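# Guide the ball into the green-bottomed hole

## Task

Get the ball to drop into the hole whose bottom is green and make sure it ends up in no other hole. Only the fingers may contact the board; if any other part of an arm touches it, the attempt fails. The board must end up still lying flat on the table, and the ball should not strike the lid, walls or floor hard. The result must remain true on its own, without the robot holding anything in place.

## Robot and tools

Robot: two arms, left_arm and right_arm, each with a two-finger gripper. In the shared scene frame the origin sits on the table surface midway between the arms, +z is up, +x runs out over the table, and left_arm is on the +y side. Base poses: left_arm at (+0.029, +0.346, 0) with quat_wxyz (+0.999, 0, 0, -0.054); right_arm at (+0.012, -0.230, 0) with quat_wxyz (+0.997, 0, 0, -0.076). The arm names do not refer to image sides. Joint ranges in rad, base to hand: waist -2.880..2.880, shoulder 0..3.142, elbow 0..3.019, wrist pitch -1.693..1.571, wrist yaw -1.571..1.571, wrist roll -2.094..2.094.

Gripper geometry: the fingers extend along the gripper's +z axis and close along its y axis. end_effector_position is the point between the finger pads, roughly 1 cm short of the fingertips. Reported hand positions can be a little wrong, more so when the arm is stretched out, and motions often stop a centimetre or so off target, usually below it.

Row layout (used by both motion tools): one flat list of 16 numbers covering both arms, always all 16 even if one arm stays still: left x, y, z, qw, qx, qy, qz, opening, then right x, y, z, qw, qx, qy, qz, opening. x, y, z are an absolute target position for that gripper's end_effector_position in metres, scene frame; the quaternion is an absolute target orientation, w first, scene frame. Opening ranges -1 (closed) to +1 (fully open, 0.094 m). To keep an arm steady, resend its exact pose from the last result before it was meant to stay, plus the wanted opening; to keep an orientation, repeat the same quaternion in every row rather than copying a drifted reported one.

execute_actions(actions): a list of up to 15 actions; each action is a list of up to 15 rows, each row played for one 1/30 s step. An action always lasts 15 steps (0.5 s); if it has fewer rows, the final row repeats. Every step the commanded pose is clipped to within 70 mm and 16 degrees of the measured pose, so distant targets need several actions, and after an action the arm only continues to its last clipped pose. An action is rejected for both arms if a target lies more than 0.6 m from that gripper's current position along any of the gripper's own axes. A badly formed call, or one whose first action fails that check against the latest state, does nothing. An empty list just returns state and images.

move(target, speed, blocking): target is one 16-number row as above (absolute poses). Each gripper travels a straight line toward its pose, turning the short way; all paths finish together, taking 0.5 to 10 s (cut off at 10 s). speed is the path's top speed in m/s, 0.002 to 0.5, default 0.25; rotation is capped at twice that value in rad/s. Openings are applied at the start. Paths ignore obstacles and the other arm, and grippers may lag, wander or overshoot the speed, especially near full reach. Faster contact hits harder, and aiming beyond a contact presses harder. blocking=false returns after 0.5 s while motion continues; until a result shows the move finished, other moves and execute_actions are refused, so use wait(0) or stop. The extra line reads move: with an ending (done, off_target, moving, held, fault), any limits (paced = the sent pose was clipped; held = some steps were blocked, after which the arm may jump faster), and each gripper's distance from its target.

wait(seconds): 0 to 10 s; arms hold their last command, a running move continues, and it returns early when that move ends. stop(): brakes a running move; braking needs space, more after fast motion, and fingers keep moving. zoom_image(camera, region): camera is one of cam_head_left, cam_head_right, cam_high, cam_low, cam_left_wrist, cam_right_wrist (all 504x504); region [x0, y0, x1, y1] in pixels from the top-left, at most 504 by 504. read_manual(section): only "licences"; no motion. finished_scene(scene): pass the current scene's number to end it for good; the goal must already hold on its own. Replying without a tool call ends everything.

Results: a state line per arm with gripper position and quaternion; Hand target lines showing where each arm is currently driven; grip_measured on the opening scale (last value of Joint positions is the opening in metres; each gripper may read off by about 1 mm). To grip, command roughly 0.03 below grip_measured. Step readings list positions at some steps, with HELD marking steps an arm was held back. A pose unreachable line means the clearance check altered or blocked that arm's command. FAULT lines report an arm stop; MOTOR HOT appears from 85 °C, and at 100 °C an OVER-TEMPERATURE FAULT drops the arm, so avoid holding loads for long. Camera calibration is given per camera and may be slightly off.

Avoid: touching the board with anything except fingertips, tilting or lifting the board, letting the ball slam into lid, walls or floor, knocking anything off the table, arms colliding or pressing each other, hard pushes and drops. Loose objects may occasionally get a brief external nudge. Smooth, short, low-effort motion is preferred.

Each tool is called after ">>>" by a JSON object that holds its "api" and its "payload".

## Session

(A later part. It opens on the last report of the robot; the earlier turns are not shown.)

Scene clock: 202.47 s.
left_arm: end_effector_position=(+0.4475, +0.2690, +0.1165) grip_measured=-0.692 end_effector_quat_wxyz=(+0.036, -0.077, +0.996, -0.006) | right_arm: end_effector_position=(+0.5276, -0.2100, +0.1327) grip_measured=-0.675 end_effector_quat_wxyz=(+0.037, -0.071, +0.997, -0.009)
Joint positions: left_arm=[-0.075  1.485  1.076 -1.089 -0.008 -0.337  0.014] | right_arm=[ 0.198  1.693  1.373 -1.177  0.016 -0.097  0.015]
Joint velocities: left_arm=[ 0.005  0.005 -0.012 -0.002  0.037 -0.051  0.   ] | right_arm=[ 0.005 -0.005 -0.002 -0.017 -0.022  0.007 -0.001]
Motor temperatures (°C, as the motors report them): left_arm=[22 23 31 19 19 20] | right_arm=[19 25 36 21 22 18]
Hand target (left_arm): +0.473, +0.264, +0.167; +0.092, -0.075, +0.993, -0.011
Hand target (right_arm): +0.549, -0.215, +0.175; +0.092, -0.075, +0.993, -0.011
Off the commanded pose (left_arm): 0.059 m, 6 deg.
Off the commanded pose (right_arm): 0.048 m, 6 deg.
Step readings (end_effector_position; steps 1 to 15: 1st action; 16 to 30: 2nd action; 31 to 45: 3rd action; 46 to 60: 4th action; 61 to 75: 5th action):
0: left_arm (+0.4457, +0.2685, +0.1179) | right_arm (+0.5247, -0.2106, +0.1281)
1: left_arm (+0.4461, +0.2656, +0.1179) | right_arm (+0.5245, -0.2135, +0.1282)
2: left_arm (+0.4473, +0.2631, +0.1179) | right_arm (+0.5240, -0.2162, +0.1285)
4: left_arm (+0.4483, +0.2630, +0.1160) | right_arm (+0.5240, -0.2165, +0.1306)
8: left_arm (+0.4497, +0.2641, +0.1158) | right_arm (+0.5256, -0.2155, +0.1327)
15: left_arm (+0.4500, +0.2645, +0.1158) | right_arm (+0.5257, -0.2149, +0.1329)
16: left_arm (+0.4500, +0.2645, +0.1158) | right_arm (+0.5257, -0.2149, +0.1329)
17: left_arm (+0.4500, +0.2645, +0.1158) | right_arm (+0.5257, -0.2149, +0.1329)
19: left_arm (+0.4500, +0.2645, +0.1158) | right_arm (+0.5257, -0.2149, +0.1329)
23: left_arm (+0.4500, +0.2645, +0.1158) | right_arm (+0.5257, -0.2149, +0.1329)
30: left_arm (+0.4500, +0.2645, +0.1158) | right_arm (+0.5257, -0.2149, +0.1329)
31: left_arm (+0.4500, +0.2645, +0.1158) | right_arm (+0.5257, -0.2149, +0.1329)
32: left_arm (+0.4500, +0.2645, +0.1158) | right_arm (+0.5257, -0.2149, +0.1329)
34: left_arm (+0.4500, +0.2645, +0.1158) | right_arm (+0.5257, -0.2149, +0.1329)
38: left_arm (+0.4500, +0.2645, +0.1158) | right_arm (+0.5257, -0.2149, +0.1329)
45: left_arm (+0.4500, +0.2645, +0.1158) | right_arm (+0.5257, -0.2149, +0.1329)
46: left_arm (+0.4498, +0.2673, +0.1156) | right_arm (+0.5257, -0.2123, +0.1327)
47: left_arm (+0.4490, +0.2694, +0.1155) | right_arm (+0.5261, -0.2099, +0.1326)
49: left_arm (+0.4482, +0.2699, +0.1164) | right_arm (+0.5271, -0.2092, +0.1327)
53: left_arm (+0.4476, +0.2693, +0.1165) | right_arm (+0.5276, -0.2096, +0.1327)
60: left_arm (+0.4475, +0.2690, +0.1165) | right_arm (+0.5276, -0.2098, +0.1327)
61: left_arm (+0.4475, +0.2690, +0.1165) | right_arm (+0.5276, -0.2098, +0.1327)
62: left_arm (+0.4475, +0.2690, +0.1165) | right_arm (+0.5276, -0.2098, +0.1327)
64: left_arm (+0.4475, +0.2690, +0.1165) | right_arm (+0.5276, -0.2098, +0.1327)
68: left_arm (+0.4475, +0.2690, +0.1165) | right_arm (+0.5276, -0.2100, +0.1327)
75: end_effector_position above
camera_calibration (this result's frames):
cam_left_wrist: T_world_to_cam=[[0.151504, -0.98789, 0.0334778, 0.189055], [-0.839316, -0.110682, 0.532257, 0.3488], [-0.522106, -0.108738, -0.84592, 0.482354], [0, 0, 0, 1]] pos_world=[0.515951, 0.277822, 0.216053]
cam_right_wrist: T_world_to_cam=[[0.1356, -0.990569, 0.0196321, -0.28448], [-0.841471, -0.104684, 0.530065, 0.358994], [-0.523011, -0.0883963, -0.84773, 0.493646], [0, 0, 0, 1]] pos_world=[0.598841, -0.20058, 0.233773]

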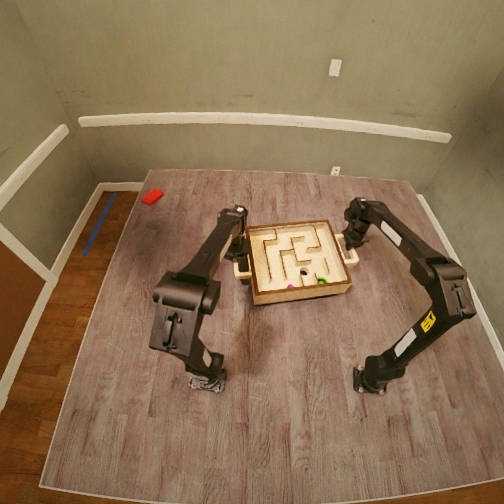

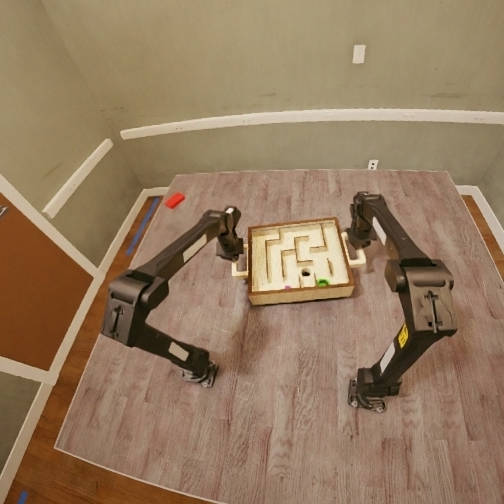

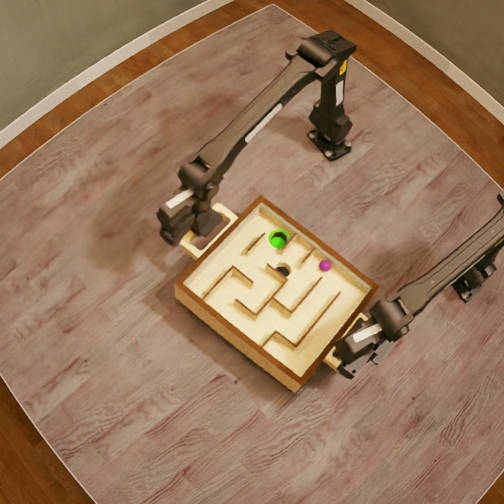

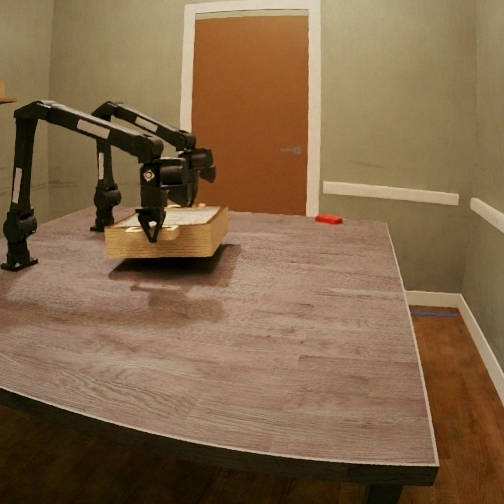

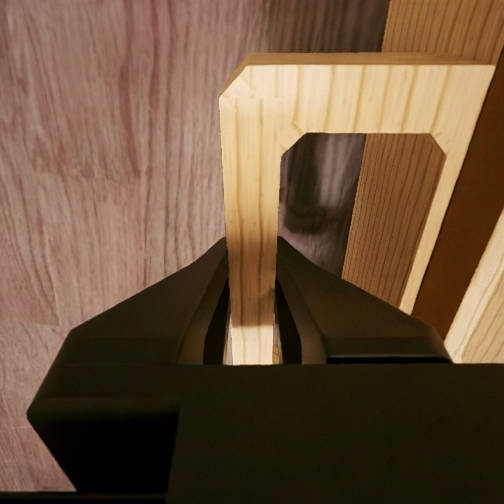

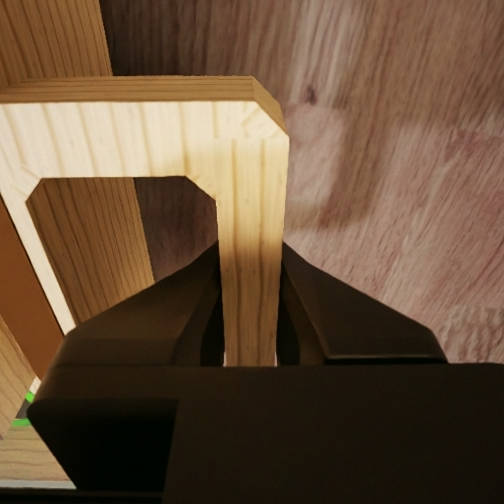

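>>> {"api": "execute_actions", "payload": {"actions": [[[0.475,0.264,0.14,0.088,-0.075,0.993,-0.05,-0.75,0.552,-0.215,0.188,0.088,-0.075,0.993,-0.05,-0.75]],[[0.475,0.264,0.14,0.088,-0.075,0.993,-0.05,-0.75,0.552,-0.215,0.188,0.088,-0.075,0.993,-0.05,-0.75]],[[0.475,0.264,0.168,0.092,-0.075,0.993,-0.01,-0.75,0.552,-0.215,0.17,0.092,-0.075,0.993,-0.01,-0.75]],[[0.475,0.264,0.168,0.092,-0.075,0.993,-0.01,-0.75,0.552,-0.215,0.17,0.092,-0.075,0.993,-0.01,-0.75]]]}}

>>> {"api": "zoom_image", "payload": {"camera": "cam_high", "region": [150,190,380,420]}}

Scene clock: 211.63 s.
left_arm: end_effector_position=(+0.4475, +0.2691, +0.1168) grip_measured=-0.692 end_effector_quat_wxyz=(+0.038, -0.079, +0.996, -0.006) | right_arm: end_effector_position=(+0.5298, -0.2095, +0.1336) grip_measured=-0.675 end_effector_quat_wxyz=(+0.040, -0.073, +0.996, -0.009)
Joint positions: left_arm=[-0.074  1.482  1.074 -1.086 -0.008 -0.341  0.014] | right_arm=[ 0.198  1.694  1.376 -1.173  0.015 -0.101  0.015]
Joint velocities: left_arm=[-0.005  0.005  0.002 -0.022  0.066  0.037  0.   ] | right_arm=[ 0.024 -0.005  0.012  0.007 -0.007  0.007  0.   ]
Motor temperatures (°C, as the motors report them): left_arm=[22 23 31 19 19 20] | right_arm=[19 25 35 21 22 18]
Hand target (left_arm): +0.473, +0.264, +0.167; +0.092, -0.075, +0.993, -0.010
Hand target (right_arm): +0.549, -0.215, +0.171; +0.092, -0.076, +0.993, -0.011
Off the commanded pose (left_arm): 0.058 m, 6 deg.
Off the commanded pose (right_arm): 0.043 m, 6 deg.
Step readings (end_effector_position; steps 1 to 15: 1st action; 16 to 30: 2nd action; 31 to 45: 3rd action; 46 to 60: 4th action):
0: left_arm (+0.4475, +0.2690, +0.1165) | right_arm (+0.5276, -0.2100, +0.1327)
1: left_arm (+0.4483, +0.2659, +0.1165) | right_arm (+0.5275, -0.2129, +0.1328)
2: left_arm (+0.4500, +0.2635, +0.1161) | right_arm (+0.5270, -0.2156, +0.1330)
4: left_arm (+0.4511, +0.2631, +0.1122) | right_arm (+0.5273, -0.2164, +0.1345)
8: left_arm (+0.4506, +0.2633, +0.1089) | right_arm (+0.5272, -0.2160, +0.1348)
15: left_arm (+0.4508, +0.2635, +0.1089) | right_arm (+0.5272, -0.2158, +0.1348)
16: left_arm (+0.4508, +0.2635, +0.1089) | right_arm (+0.5272, -0.2158, +0.1348)
17: left_arm (+0.4508, +0.2635, +0.1089) | right_arm (+0.5272, -0.2158, +0.1348)
19: left_arm (+0.4508, +0.2635, +0.1089) | right_arm (+0.5272, -0.2158, +0.1348)
23: left_arm (+0.4508, +0.2635, +0.1089) | right_arm (+0.5272, -0.2158, +0.1348)
30: left_arm (+0.4508, +0.2635, +0.1089) | right_arm (+0.5272, -0.2158, +0.1348)
31: left_arm (+0.4499, +0.2664, +0.1087) | right_arm (+0.5275, -0.2128, +0.1346)
32: left_arm (+0.4482, +0.2688, +0.1090) | right_arm (+0.5283, -0.2100, +0.1345)
34: left_arm (+0.4466, +0.2696, +0.1120) | right_arm (+0.5291, -0.2089, +0.1336)
38: left_arm (+0.4473, +0.2695, +0.1164) | right_arm (+0.5297, -0.2091, +0.1336)
45: left_arm (+0.4475, +0.2691, +0.1168) | right_arm (+0.5298, -0.2095, +0.1336)
46: left_arm (+0.4475, +0.2691, +0.1168) | right_arm (+0.5298, -0.2095, +0.1336)
47: left_arm (+0.4475, +0.2691, +0.1168) | right_arm (+0.5298, -0.2095, +0.1336)
49: left_arm (+0.4475, +0.2691, +0.1168) | right_arm (+0.5298, -0.2095, +0.1336)
53: left_arm (+0.4475, +0.2691, +0.1168) | right_arm (+0.5298, -0.2095, +0.1336)
60: end_effector_position above
camera_calibration (this result's frames):
cam_left_wrist: T_world_to_cam=[[0.155536, -0.987218, 0.0347631, 0.187088], [-0.840428, -0.113752, 0.52985, 0.350247], [-0.519124, -0.111627, -0.847378, 0.482192], [0, 0, 0, 1]] pos_world=[0.515576, 0.278363, 0.216517]
cam_right_wrist: T_world_to_cam=[[0.139668, -0.990001, 0.0197927, -0.286429], [-0.844591, -0.108672, 0.524267, 0.36204], [-0.516874, -0.08994, -0.851324, 0.492489], [0, 0, 0, 1]] pos_world=[0.600335, -0.199927, 0.235131]

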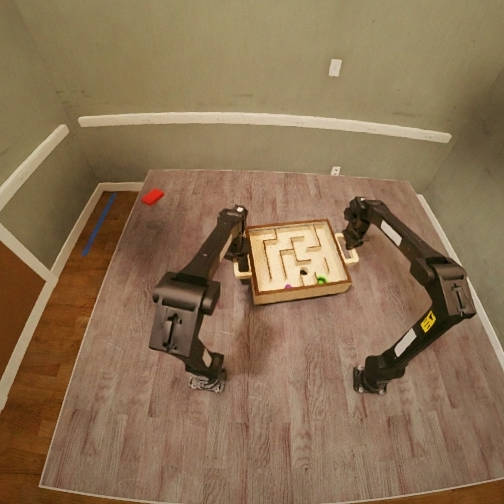

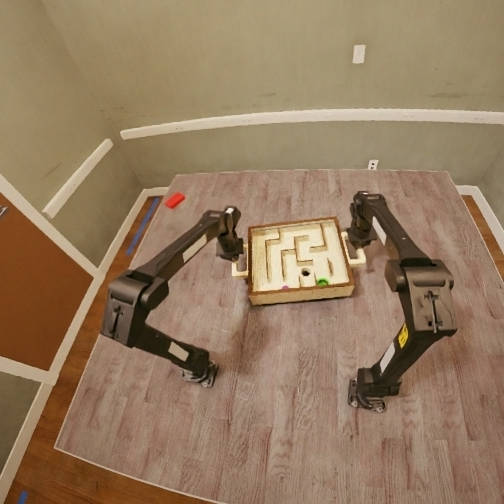

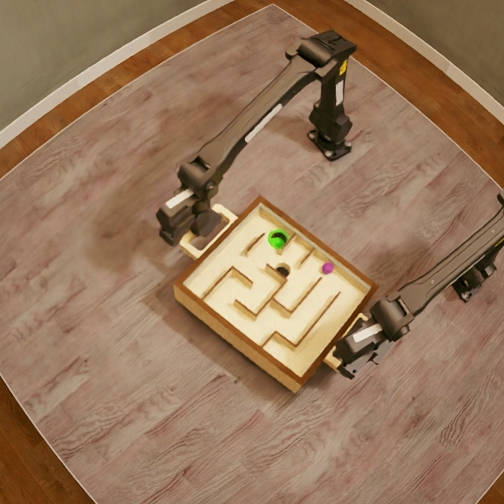

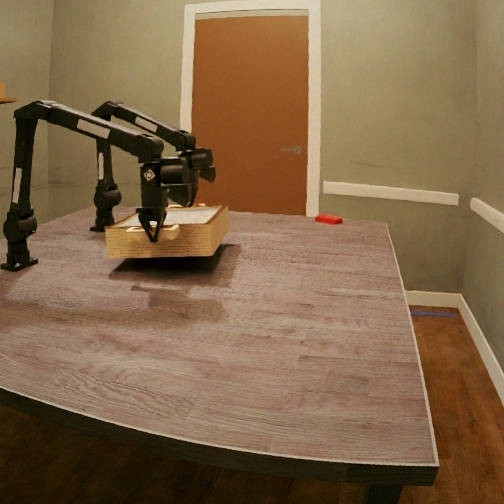

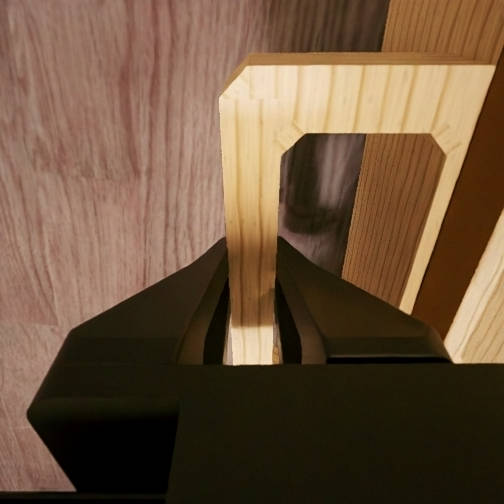

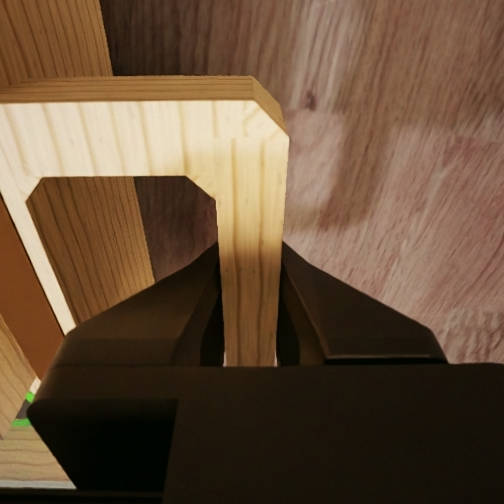

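Region (150, 190, 380, 420) of cam_high's 504x504 image, scaled by 2.191, with more detail than that image has.

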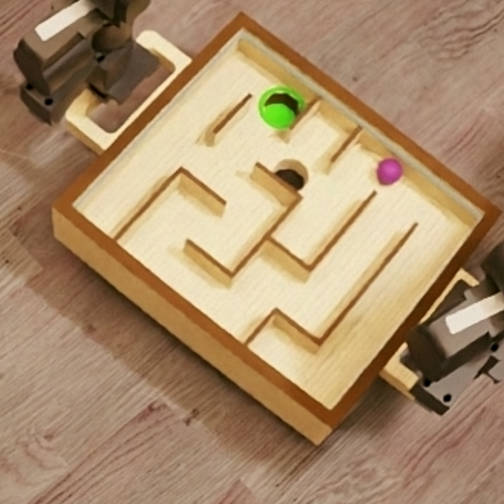

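>>> {"api": "execute_actions", "payload": {"actions": [[[0.475,0.264,0.138,0.086,-0.075,0.993,-0.05,-0.75,0.552,-0.215,0.188,0.086,-0.075,0.993,-0.05,-0.75]],[[0.475,0.264,0.168,0.092,-0.075,0.993,-0.01,-0.75,0.552,-0.215,0.17,0.092,-0.075,0.993,-0.01,-0.75]],[[0.475,0.264,0.138,0.086,-0.075,0.993,-0.05,-0.75,0.552,-0.215,0.188,0.086,-0.075,0.993,-0.05,-0.75]],[[0.475,0.264,0.168,0.092,-0.075,0.993,-0.01,-0.75,0.552,-0.215,0.17,0.092,-0.075,0.993,-0.01,-0.75]],[[0.475,0.264,0.168,0.092,-0.075,0.993,-0.01,-0.75,0.552,-0.215,0.17,0.092,-0.075,0.993,-0.01,-0.75]]]}}

>>> {"api": "zoom_image", "payload": {"camera": "cam_high", "region": [150,190,380,420]}}

Scene clock: 218.70 s.
left_arm: end_effector_position=(+0.4480, +0.2691, +0.1178) grip_measured=-0.692 end_effector_quat_wxyz=(+0.039, -0.079, +0.996, -0.006) | right_arm: end_effector_position=(+0.5309, -0.2094, +0.1344) grip_measured=-0.675 end_effector_quat_wxyz=(+0.041, -0.073, +0.996, -0.009)
Joint positions: left_arm=[-0.074  1.481  1.075 -1.087 -0.008 -0.341  0.014] | right_arm=[ 0.198  1.694  1.379 -1.172  0.015 -0.102  0.015]
Joint velocities: left_arm=[-0.005 -0.015  0.017 -0.007 -0.022  0.037 -0.001] | right_arm=[-0.005 -0.015 -0.002 -0.002 -0.037 -0.007 -0.001]
Motor temperatures (°C, as the motors report them): left_arm=[22 23 31 19 19 20] | right_arm=[19 25 35 21 22 18]
Hand target (left_arm): +0.473, +0.264, +0.167; +0.092, -0.075, +0.993, -0.010
Hand target (right_arm): +0.549, -0.215, +0.171; +0.092, -0.076, +0.993, -0.011
Off the commanded pose (left_arm): 0.057 m, 6 deg.
Off the commanded pose (right_arm): 0.042 m, 6 deg.
Step readings (end_effector_position; steps 1 to 15: 1st action; 16 to 30: 2nd action; 31 to 45: 3rd action; 46 to 60: 4th action; 61 to 75: 5th action):
0: left_arm (+0.4475, +0.2691, +0.1168) | right_arm (+0.5298, -0.2095, +0.1336)
1: left_arm (+0.4484, +0.2661, +0.1169) | right_arm (+0.5294, -0.2126, +0.1337)
2: left_arm (+0.4502, +0.2636, +0.1165) | right_arm (+0.5284, -0.2152, +0.1338)
4: left_arm (+0.4510, +0.2630, +0.1123) | right_arm (+0.5280, -0.2161, +0.1356)
8: left_arm (+0.4508, +0.2630, +0.1074) | right_arm (+0.5274, -0.2161, +0.1359)
15: left_arm (+0.4509, +0.2631, +0.1073) | right_arm (+0.5272, -0.2162, +0.1359)
16: left_arm (+0.4501, +0.2660, +0.1072) | right_arm (+0.5276, -0.2133, +0.1357)
17: left_arm (+0.4484, +0.2684, +0.1076) | right_arm (+0.5288, -0.2105, +0.1356)
19: left_arm (+0.4471, +0.2693, +0.1111) | right_arm (+0.5298, -0.2093, +0.1342)
23: left_arm (+0.4478, +0.2693, +0.1170) | right_arm (+0.5303, -0.2093, +0.1341)
30: left_arm (+0.4478, +0.2691, +0.1177) | right_arm (+0.5306, -0.2094, +0.1341)
31: left_arm (+0.4488, +0.2661, +0.1178) | right_arm (+0.5302, -0.2125, +0.1342)
32: left_arm (+0.4506, +0.2639, +0.1173) | right_arm (+0.5292, -0.2151, +0.1343)
34: left_arm (+0.4514, +0.2632, +0.1129) | right_arm (+0.5286, -0.2160, +0.1360)
38: left_arm (+0.4507, +0.2630, +0.1073) | right_arm (+0.5277, -0.2160, +0.1361)
45: left_arm (+0.4510, +0.2630, +0.1072) | right_arm (+0.5275, -0.2161, +0.1361)
46: left_arm (+0.4502, +0.2659, +0.1070) | right_arm (+0.5279, -0.2133, +0.1359)
47: left_arm (+0.4485, +0.2685, +0.1073) | right_arm (+0.5290, -0.2104, +0.1358)
49: left_arm (+0.4471, +0.2693, +0.1111) | right_arm (+0.5301, -0.2093, +0.1345)
53: left_arm (+0.4479, +0.2693, +0.1171) | right_arm (+0.5305, -0.2093, +0.1344)
60: left_arm (+0.4480, +0.2691, +0.1178) | right_arm (+0.5309, -0.2094, +0.1344)
61: left_arm (+0.4480, +0.2691, +0.1178) | right_arm (+0.5309, -0.2094, +0.1344)
62: left_arm (+0.4480, +0.2691, +0.1178) | right_arm (+0.5309, -0.2094, +0.1344)
64: left_arm (+0.4480, +0.2691, +0.1178) | right_arm (+0.5309, -0.2094, +0.1344)
68: left_arm (+0.4480, +0.2691, +0.1178) | right_arm (+0.5309, -0.2094, +0.1344)
75: end_effector_position above
camera_calibration (this result's frames):
cam_left_wrist: T_world_to_cam=[[0.155859, -0.987152, 0.0351944, 0.186726], [-0.841607, -0.114058, 0.527909, 0.350988], [-0.517113, -0.1119, -0.848571, 0.48264], [0, 0, 0, 1]] pos_world=[0.51587, 0.278367, 0.217693]
cam_right_wrist: T_world_to_cam=[[0.140023, -0.989952, 0.0196956, -0.286646], [-0.84593, -0.109267, 0.521979, 0.363404], [-0.514583, -0.0897502, -0.852731, 0.492776], [0, 0, 0, 1]] pos_world=[0.601125, -0.199831, 0.236161]

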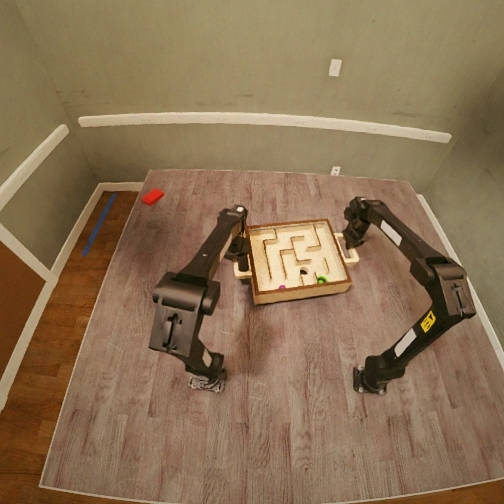

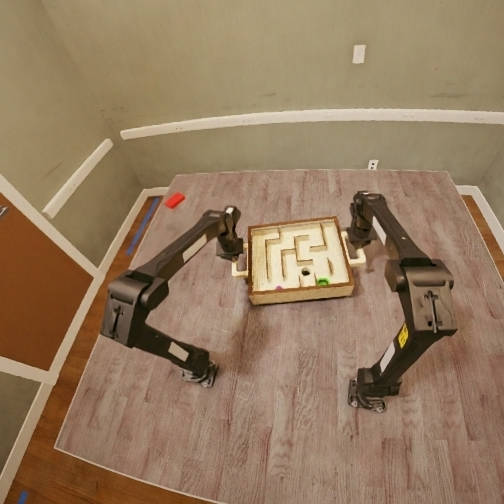

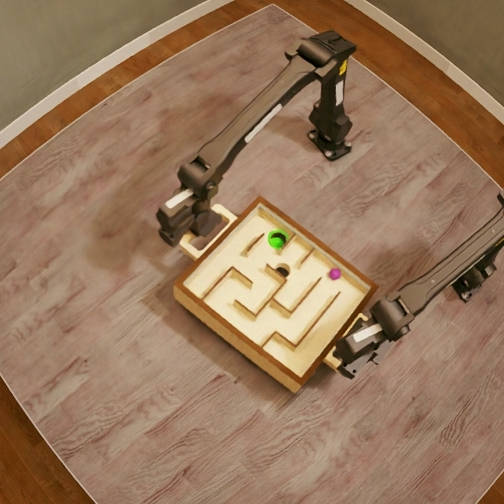

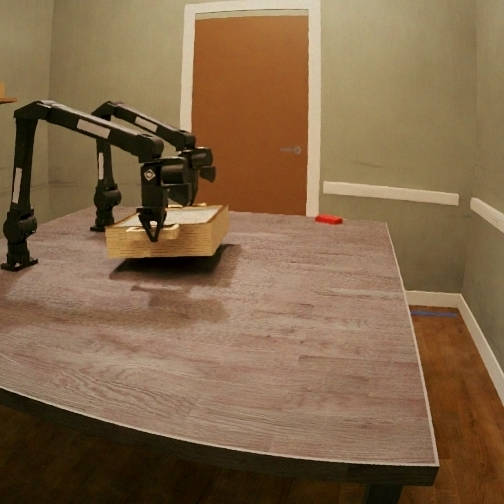

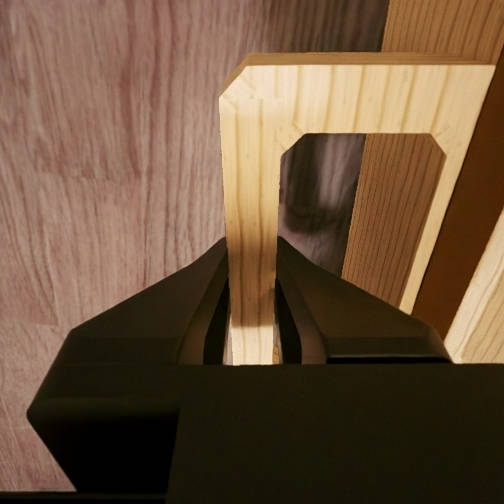

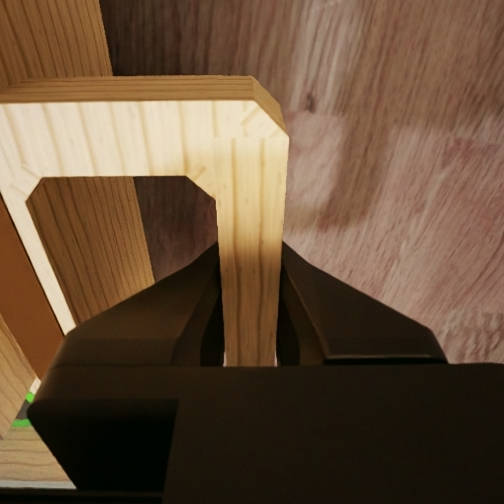

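Region (150, 190, 380, 420) of cam_high's 504x504 image, scaled by 2.191, with more detail than that image has.

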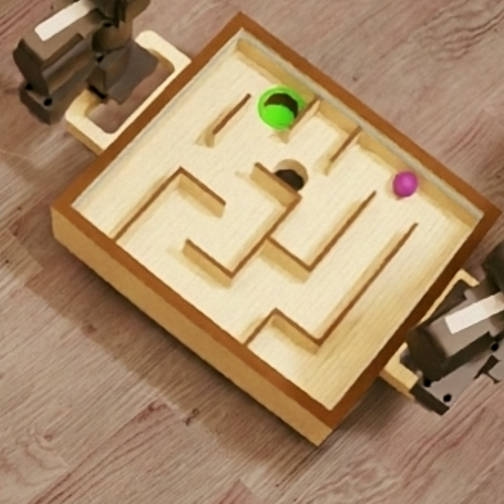

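>>> {"api": "move", "payload": {"target": [0.47,0.264,0.168,0.03,-0.075,0.9966,-0.01,-0.75,0.55,-0.215,0.17,0.03,-0.075,0.9966,-0.01,-0.75], "speed": 0.04}}

>>> {"api": "zoom_image", "payload": {"camera": "cam_high", "region": [150,190,380,420]}}

Scene clock: 224.00 s.
left_arm: end_effector_position=(+0.4398, +0.2671, +0.1295) grip_measured=-0.692 end_effector_quat_wxyz=(-0.011, -0.079, +0.997, -0.003) | right_arm: end_effector_position=(+0.5198, -0.2112, +0.1327) grip_measured=-0.675 end_effector_quat_wxyz=(-0.011, -0.072, +0.997, -0.006)
Joint positions: left_arm=[-0.074  1.509  1.142 -1.223  0.012 -0.341  0.014] | right_arm=[ 0.195  1.731  1.425 -1.286  0.013 -0.101  0.015]
Joint velocities: left_arm=[-0.015  0.005 -0.002 -0.002  0.007 -0.007 -0.   ] | right_arm=[-0.015  0.015  0.002 -0.012  0.037  0.007  0.001]
Motor temperatures (°C, as the motors report them): left_arm=[22 23 32 19 19 20] | right_arm=[19 25 35 21 22 18]
Hand target (left_arm): +0.468, +0.264, +0.168; +0.031, -0.075, +0.997, -0.010
Hand target (right_arm): +0.546, -0.215, +0.171; +0.031, -0.075, +0.997, -0.011
Off the commanded pose (left_arm): 0.049 m, 5 deg.
Off the commanded pose (right_arm): 0.048 m, 5 deg.
move: off_target (left_arm, right_arm)
camera_calibration (this result's frames):
cam_left_wrist: T_world_to_cam=[[0.157727, -0.987253, 0.021281, 0.186667], [-0.785023, -0.112286, 0.609205, 0.301808], [-0.59905, -0.112794, -0.792727, 0.517172], [0, 0, 0, 1]] pos_world=[0.517296, 0.27651, 0.222141]
cam_right_wrist: T_world_to_cam=[[0.137743, -0.990436, 0.00792392, -0.284139], [-0.787488, -0.104659, 0.60738, 0.314046], [-0.600741, -0.0899022, -0.794372, 0.522472], [0, 0, 0, 1]] pos_world=[0.600316, -0.201583, 0.226543]

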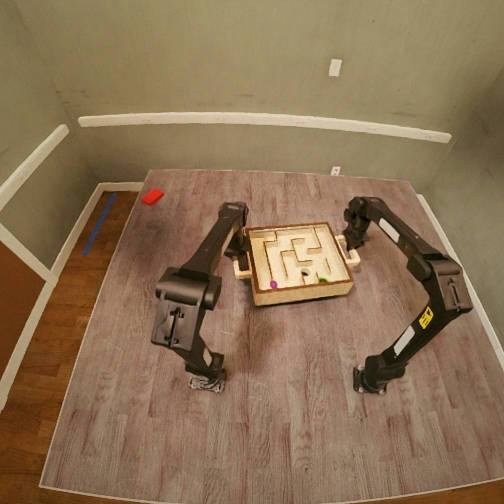

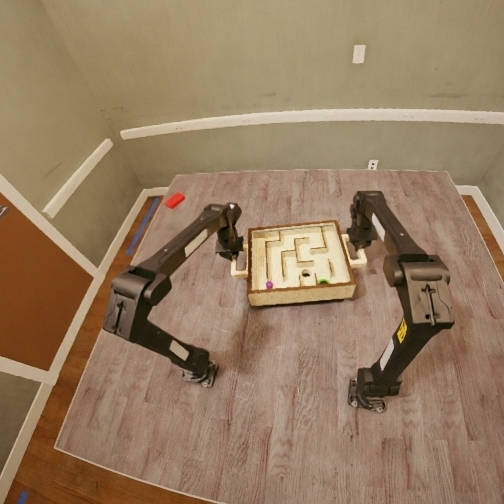

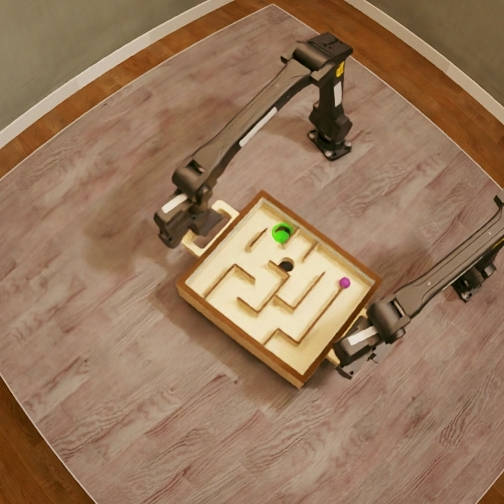

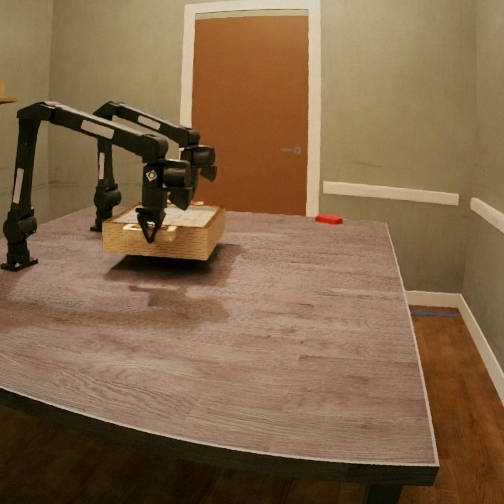

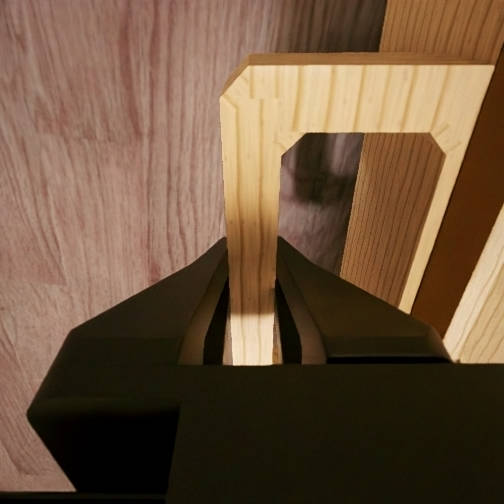

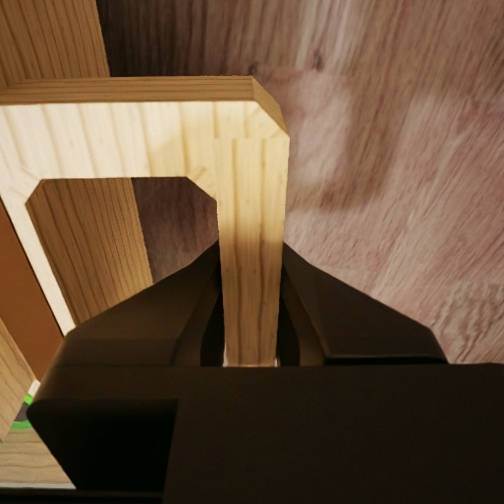

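Region (150, 190, 380, 420) of cam_high's 504x504 image, scaled by 2.191, with more detail than that image has.

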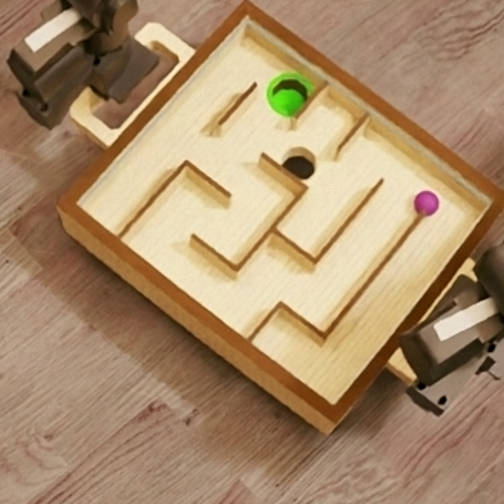

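>>> {"api": "move", "payload": {"target": [0.467,0.264,0.178,0.028,-0.075,0.9966,0.012,-0.75,0.547,-0.215,0.162,0.028,-0.075,0.9966,0.012,-0.75], "speed": 0.03}}

>>> {"api": "zoom_image", "payload": {"camera": "cam_high", "region": [150,190,380,420]}}

Scene clock: 230.00 s.
left_arm: end_effector_position=(+0.4375, +0.2692, +0.1296) grip_measured=-0.692 end_effector_quat_wxyz=(-0.027, -0.075, +0.997, +0.017) | right_arm: end_effector_position=(+0.5119, -0.2093, +0.1148) grip_measured=-0.675 end_effector_quat_wxyz=(-0.032, -0.068, +0.997, +0.014)
Joint positions: left_arm=[-0.083  1.528  1.162 -1.265 -0.018 -0.342  0.014] | right_arm=[ 0.186  1.753  1.405 -1.286 -0.026 -0.104  0.015]
Joint velocities: left_arm=[ 0.005  0.005 -0.012 -0.002 -0.095  0.007  0.   ] | right_arm=[-0.005 -0.005  0.007  0.002 -0.081 -0.037  0.001]
Motor temperatures (°C, as the motors report them): left_arm=[22 23 32 19 19 20] | right_arm=[19 25 36 21 22 18]
Hand target (left_arm): +0.464, +0.265, +0.177; +0.028, -0.075, +0.997, +0.011
Hand target (right_arm): +0.542, -0.215, +0.163; +0.028, -0.075, +0.997, +0.011
Off the commanded pose (left_arm): 0.057 m, 6 deg.
Off the commanded pose (right_arm): 0.059 m, 7 deg.
move: off_target (left_arm, right_arm)
camera_calibration (this result's frames):
cam_left_wrist: T_world_to_cam=[[0.149402, -0.988565, -0.020438, 0.198496], [-0.764593, -0.12861, 0.631552, 0.29273], [-0.626958, -0.0787282, -0.775064, 0.516813], [0, 0, 0, 1]] pos_world=[0.518184, 0.274562, 0.219746]
cam_right_wrist: T_world_to_cam=[[0.129477, -0.990978, -0.0346079, -0.272034], [-0.760622, -0.12165, 0.637696, 0.298078], [-0.636152, -0.0562433, -0.769511, 0.52602], [0, 0, 0, 1]] pos_world=[0.596576, -0.203733, 0.205281]

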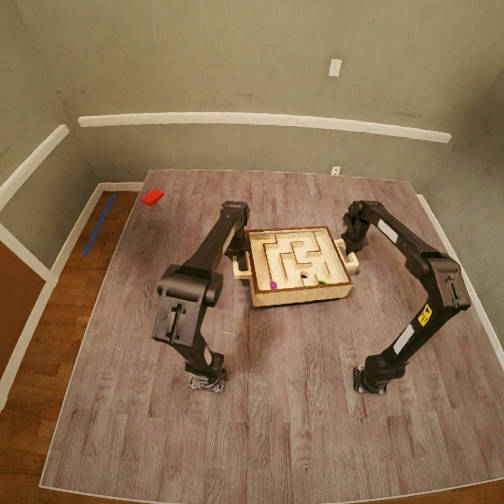

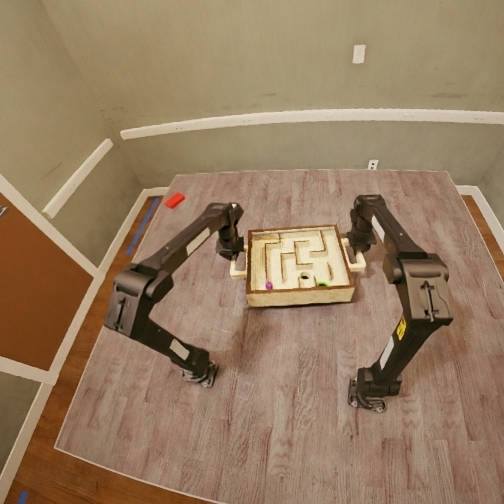

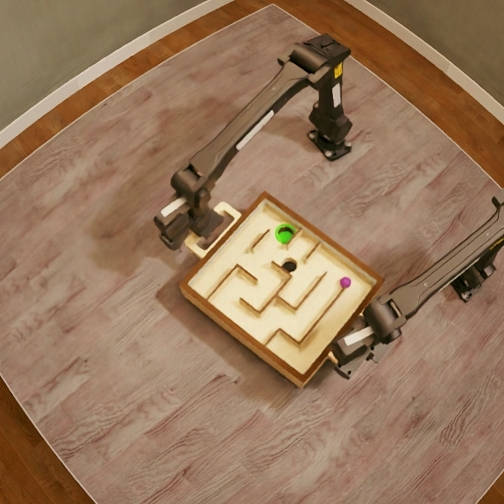

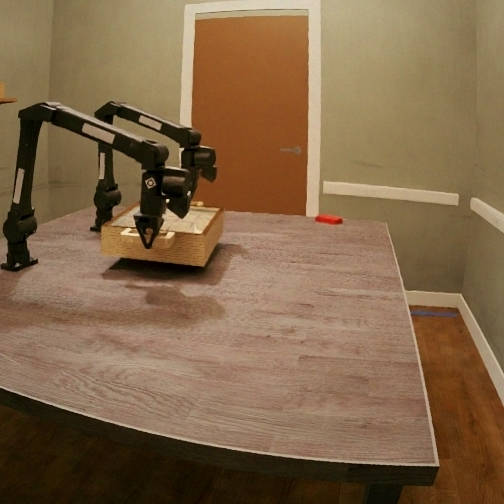

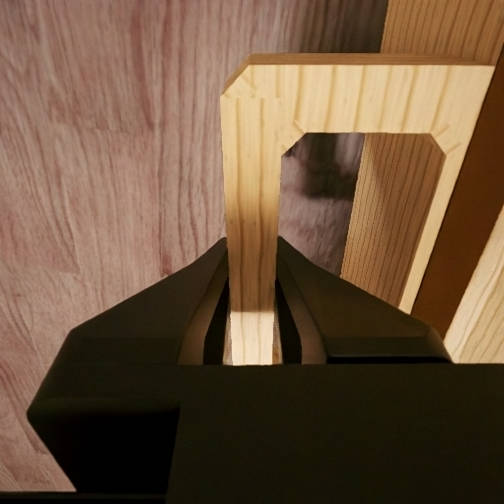

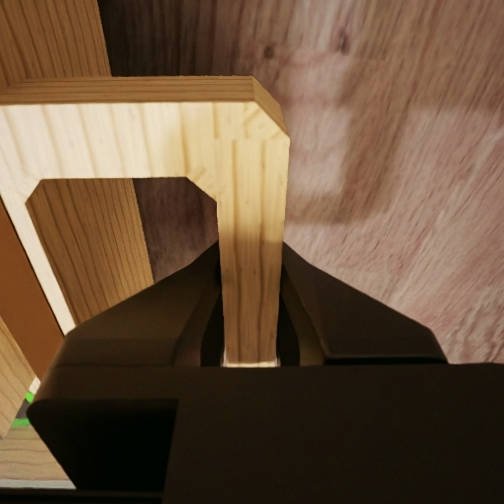

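Region (150, 190, 380, 420) of cam_high's 504x504 image, scaled by 2.191, with more detail than that image has.

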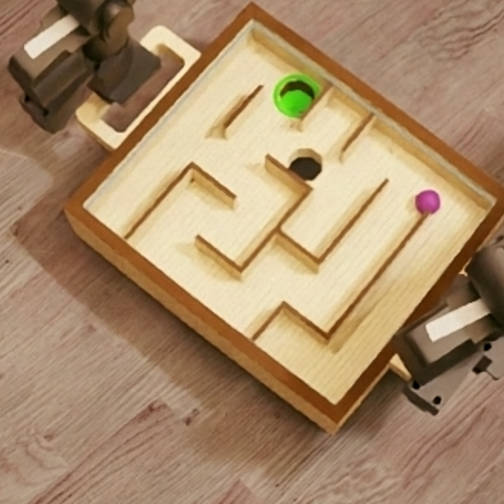

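>>> {"api": "execute_actions", "payload": {"actions": [[[0.467,0.264,0.185,0.045,-0.075,0.996,0.03,-0.75,0.542,-0.215,0.165,0.045,-0.075,0.996,0.03,-0.75]],[[0.467,0.264,0.175,0.035,-0.075,0.996,0.0,-0.75,0.542,-0.215,0.175,0.035,-0.075,0.996,0.0,-0.75]],[[0.467,0.264,0.175,0.035,-0.075,0.996,0.0,-0.75,0.542,-0.215,0.175,0.035,-0.075,0.996,0.0,-0.75]]]}}

>>> {"api": "zoom_image", "payload": {"camera": "cam_high", "region": [150,190,380,420]}}

Scene clock: 237.90 s.
left_arm: end_effector_position=(+0.4414, +0.2628, +0.1371) grip_measured=-0.692 end_effector_quat_wxyz=(-0.016, -0.073, +0.997, +0.014) | right_arm: end_effector_position=(+0.5158, -0.2153, +0.1152) grip_measured=-0.675 end_effector_quat_wxyz=(-0.024, -0.069, +0.997, +0.011)
Joint positions: left_arm=[-0.096  1.52   1.174 -1.263 -0.018 -0.352  0.014] | right_arm=[ 0.176  1.753  1.406 -1.273 -0.02  -0.114  0.015]
Joint velocities: left_arm=[-0.015 -0.015 -0.012  0.017 -0.066 -0.007 -0.   ] | right_arm=[ 0.015  0.005  0.002  0.017 -0.007  0.037 -0.001]
Motor temperatures (°C, as the motors report them): left_arm=[22 23 32 19 19 20] | right_arm=[19 25 37 21 22 18]
Hand target (left_arm): +0.465, +0.264, +0.175; +0.035, -0.075, +0.997, +0.001
Hand target (right_arm): +0.537, -0.215, +0.175; +0.035, -0.075, +0.997, +0.000
Off the commanded pose (left_arm): 0.046 m, 6 deg.
Off the commanded pose (right_arm): 0.065 m, 7 deg.
Step readings (end_effector_position; steps 1 to 15: 1st action; 16 to 30: 2nd action; 31 to 45: 3rd action):
0: left_arm (+0.4375, +0.2692, +0.1296) | right_arm (+0.5119, -0.2093, +0.1148)
1: left_arm (+0.4377, +0.2705, +0.1296) | right_arm (+0.5127, -0.2081, +0.1149)
2: left_arm (+0.4380, +0.2716, +0.1299) | right_arm (+0.5140, -0.2068, +0.1149)
4: left_arm (+0.4389, +0.2703, +0.1320) | right_arm (+0.5171, -0.2075, +0.1147)
8: left_arm (+0.4417, +0.2679, +0.1371) | right_arm (+0.5187, -0.2100, +0.1147)
15: left_arm (+0.4419, +0.2673, +0.1375) | right_arm (+0.5191, -0.2104, +0.1147)
16: left_arm (+0.4415, +0.2652, +0.1374) | right_arm (+0.5188, -0.2127, +0.1146)
17: left_arm (+0.4415, +0.2631, +0.1373) | right_arm (+0.5181, -0.2145, +0.1145)
19: left_arm (+0.4413, +0.2625, +0.1371) | right_arm (+0.5159, -0.2153, +0.1149)
23: left_arm (+0.4414, +0.2629, +0.1371) | right_arm (+0.5158, -0.2153, +0.1152)
30: left_arm (+0.4414, +0.2628, +0.1371) | right_arm (+0.5158, -0.2153, +0.1152)
31: left_arm (+0.4414, +0.2628, +0.1371) | right_arm (+0.5158, -0.2153, +0.1152)
32: left_arm (+0.4414, +0.2628, +0.1371) | right_arm (+0.5158, -0.2153, +0.1152)
34: left_arm (+0.4414, +0.2628, +0.1371) | right_arm (+0.5158, -0.2153, +0.1152)
38: left_arm (+0.4414, +0.2628, +0.1371) | right_arm (+0.5158, -0.2153, +0.1152)
45: end_effector_position above
camera_calibration (this result's frames):
cam_left_wrist: T_world_to_cam=[[0.146733, -0.989083, -0.0135669, 0.192101], [-0.778956, -0.123992, 0.614697, 0.297591], [-0.609669, -0.0796286, -0.788646, 0.519062], [0, 0, 0, 1]] pos_world=[0.520079, 0.268235, 0.229034]
cam_right_wrist: T_world_to_cam=[[0.130246, -0.991086, -0.0280235, -0.279689], [-0.76999, -0.118915, 0.626877, 0.306687], [-0.624621, -0.0600704, -0.778614, 0.522681], [0, 0, 0, 1]] pos_world=[0.599052, -0.209328, 0.206874]

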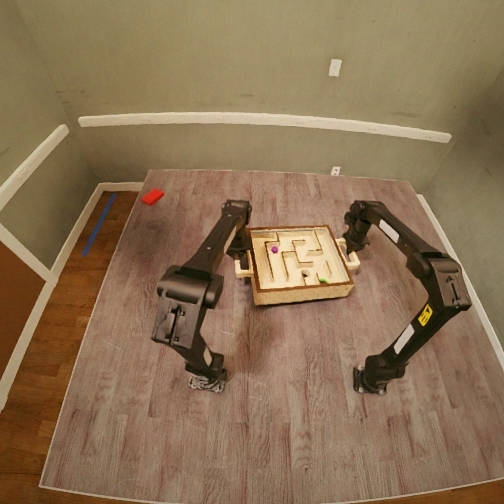

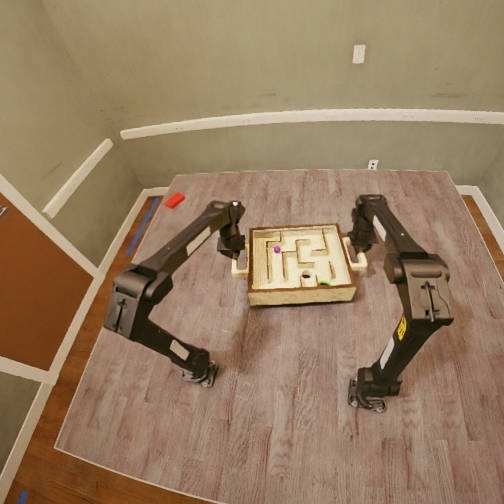

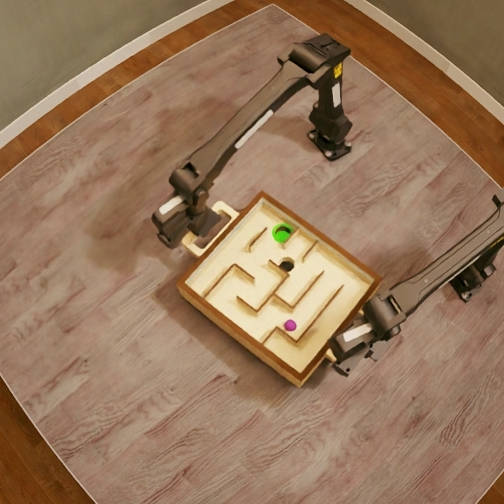

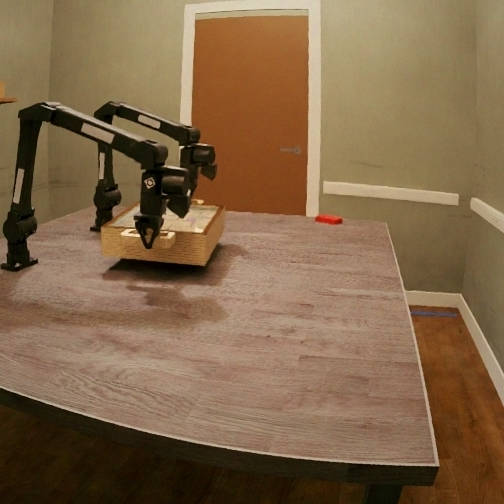

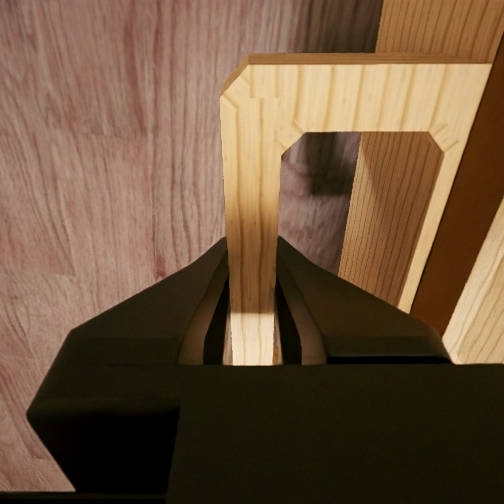

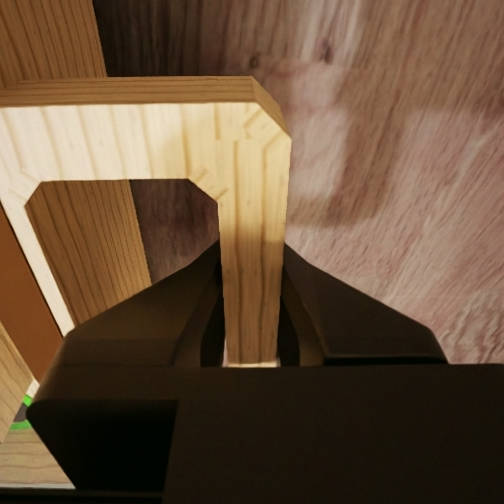

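Region (150, 190, 380, 420) of cam_high's 504x504 image, scaled by 2.191, with more detail than that image has.

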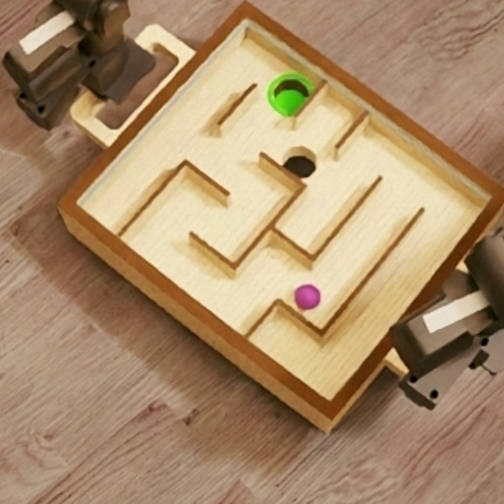

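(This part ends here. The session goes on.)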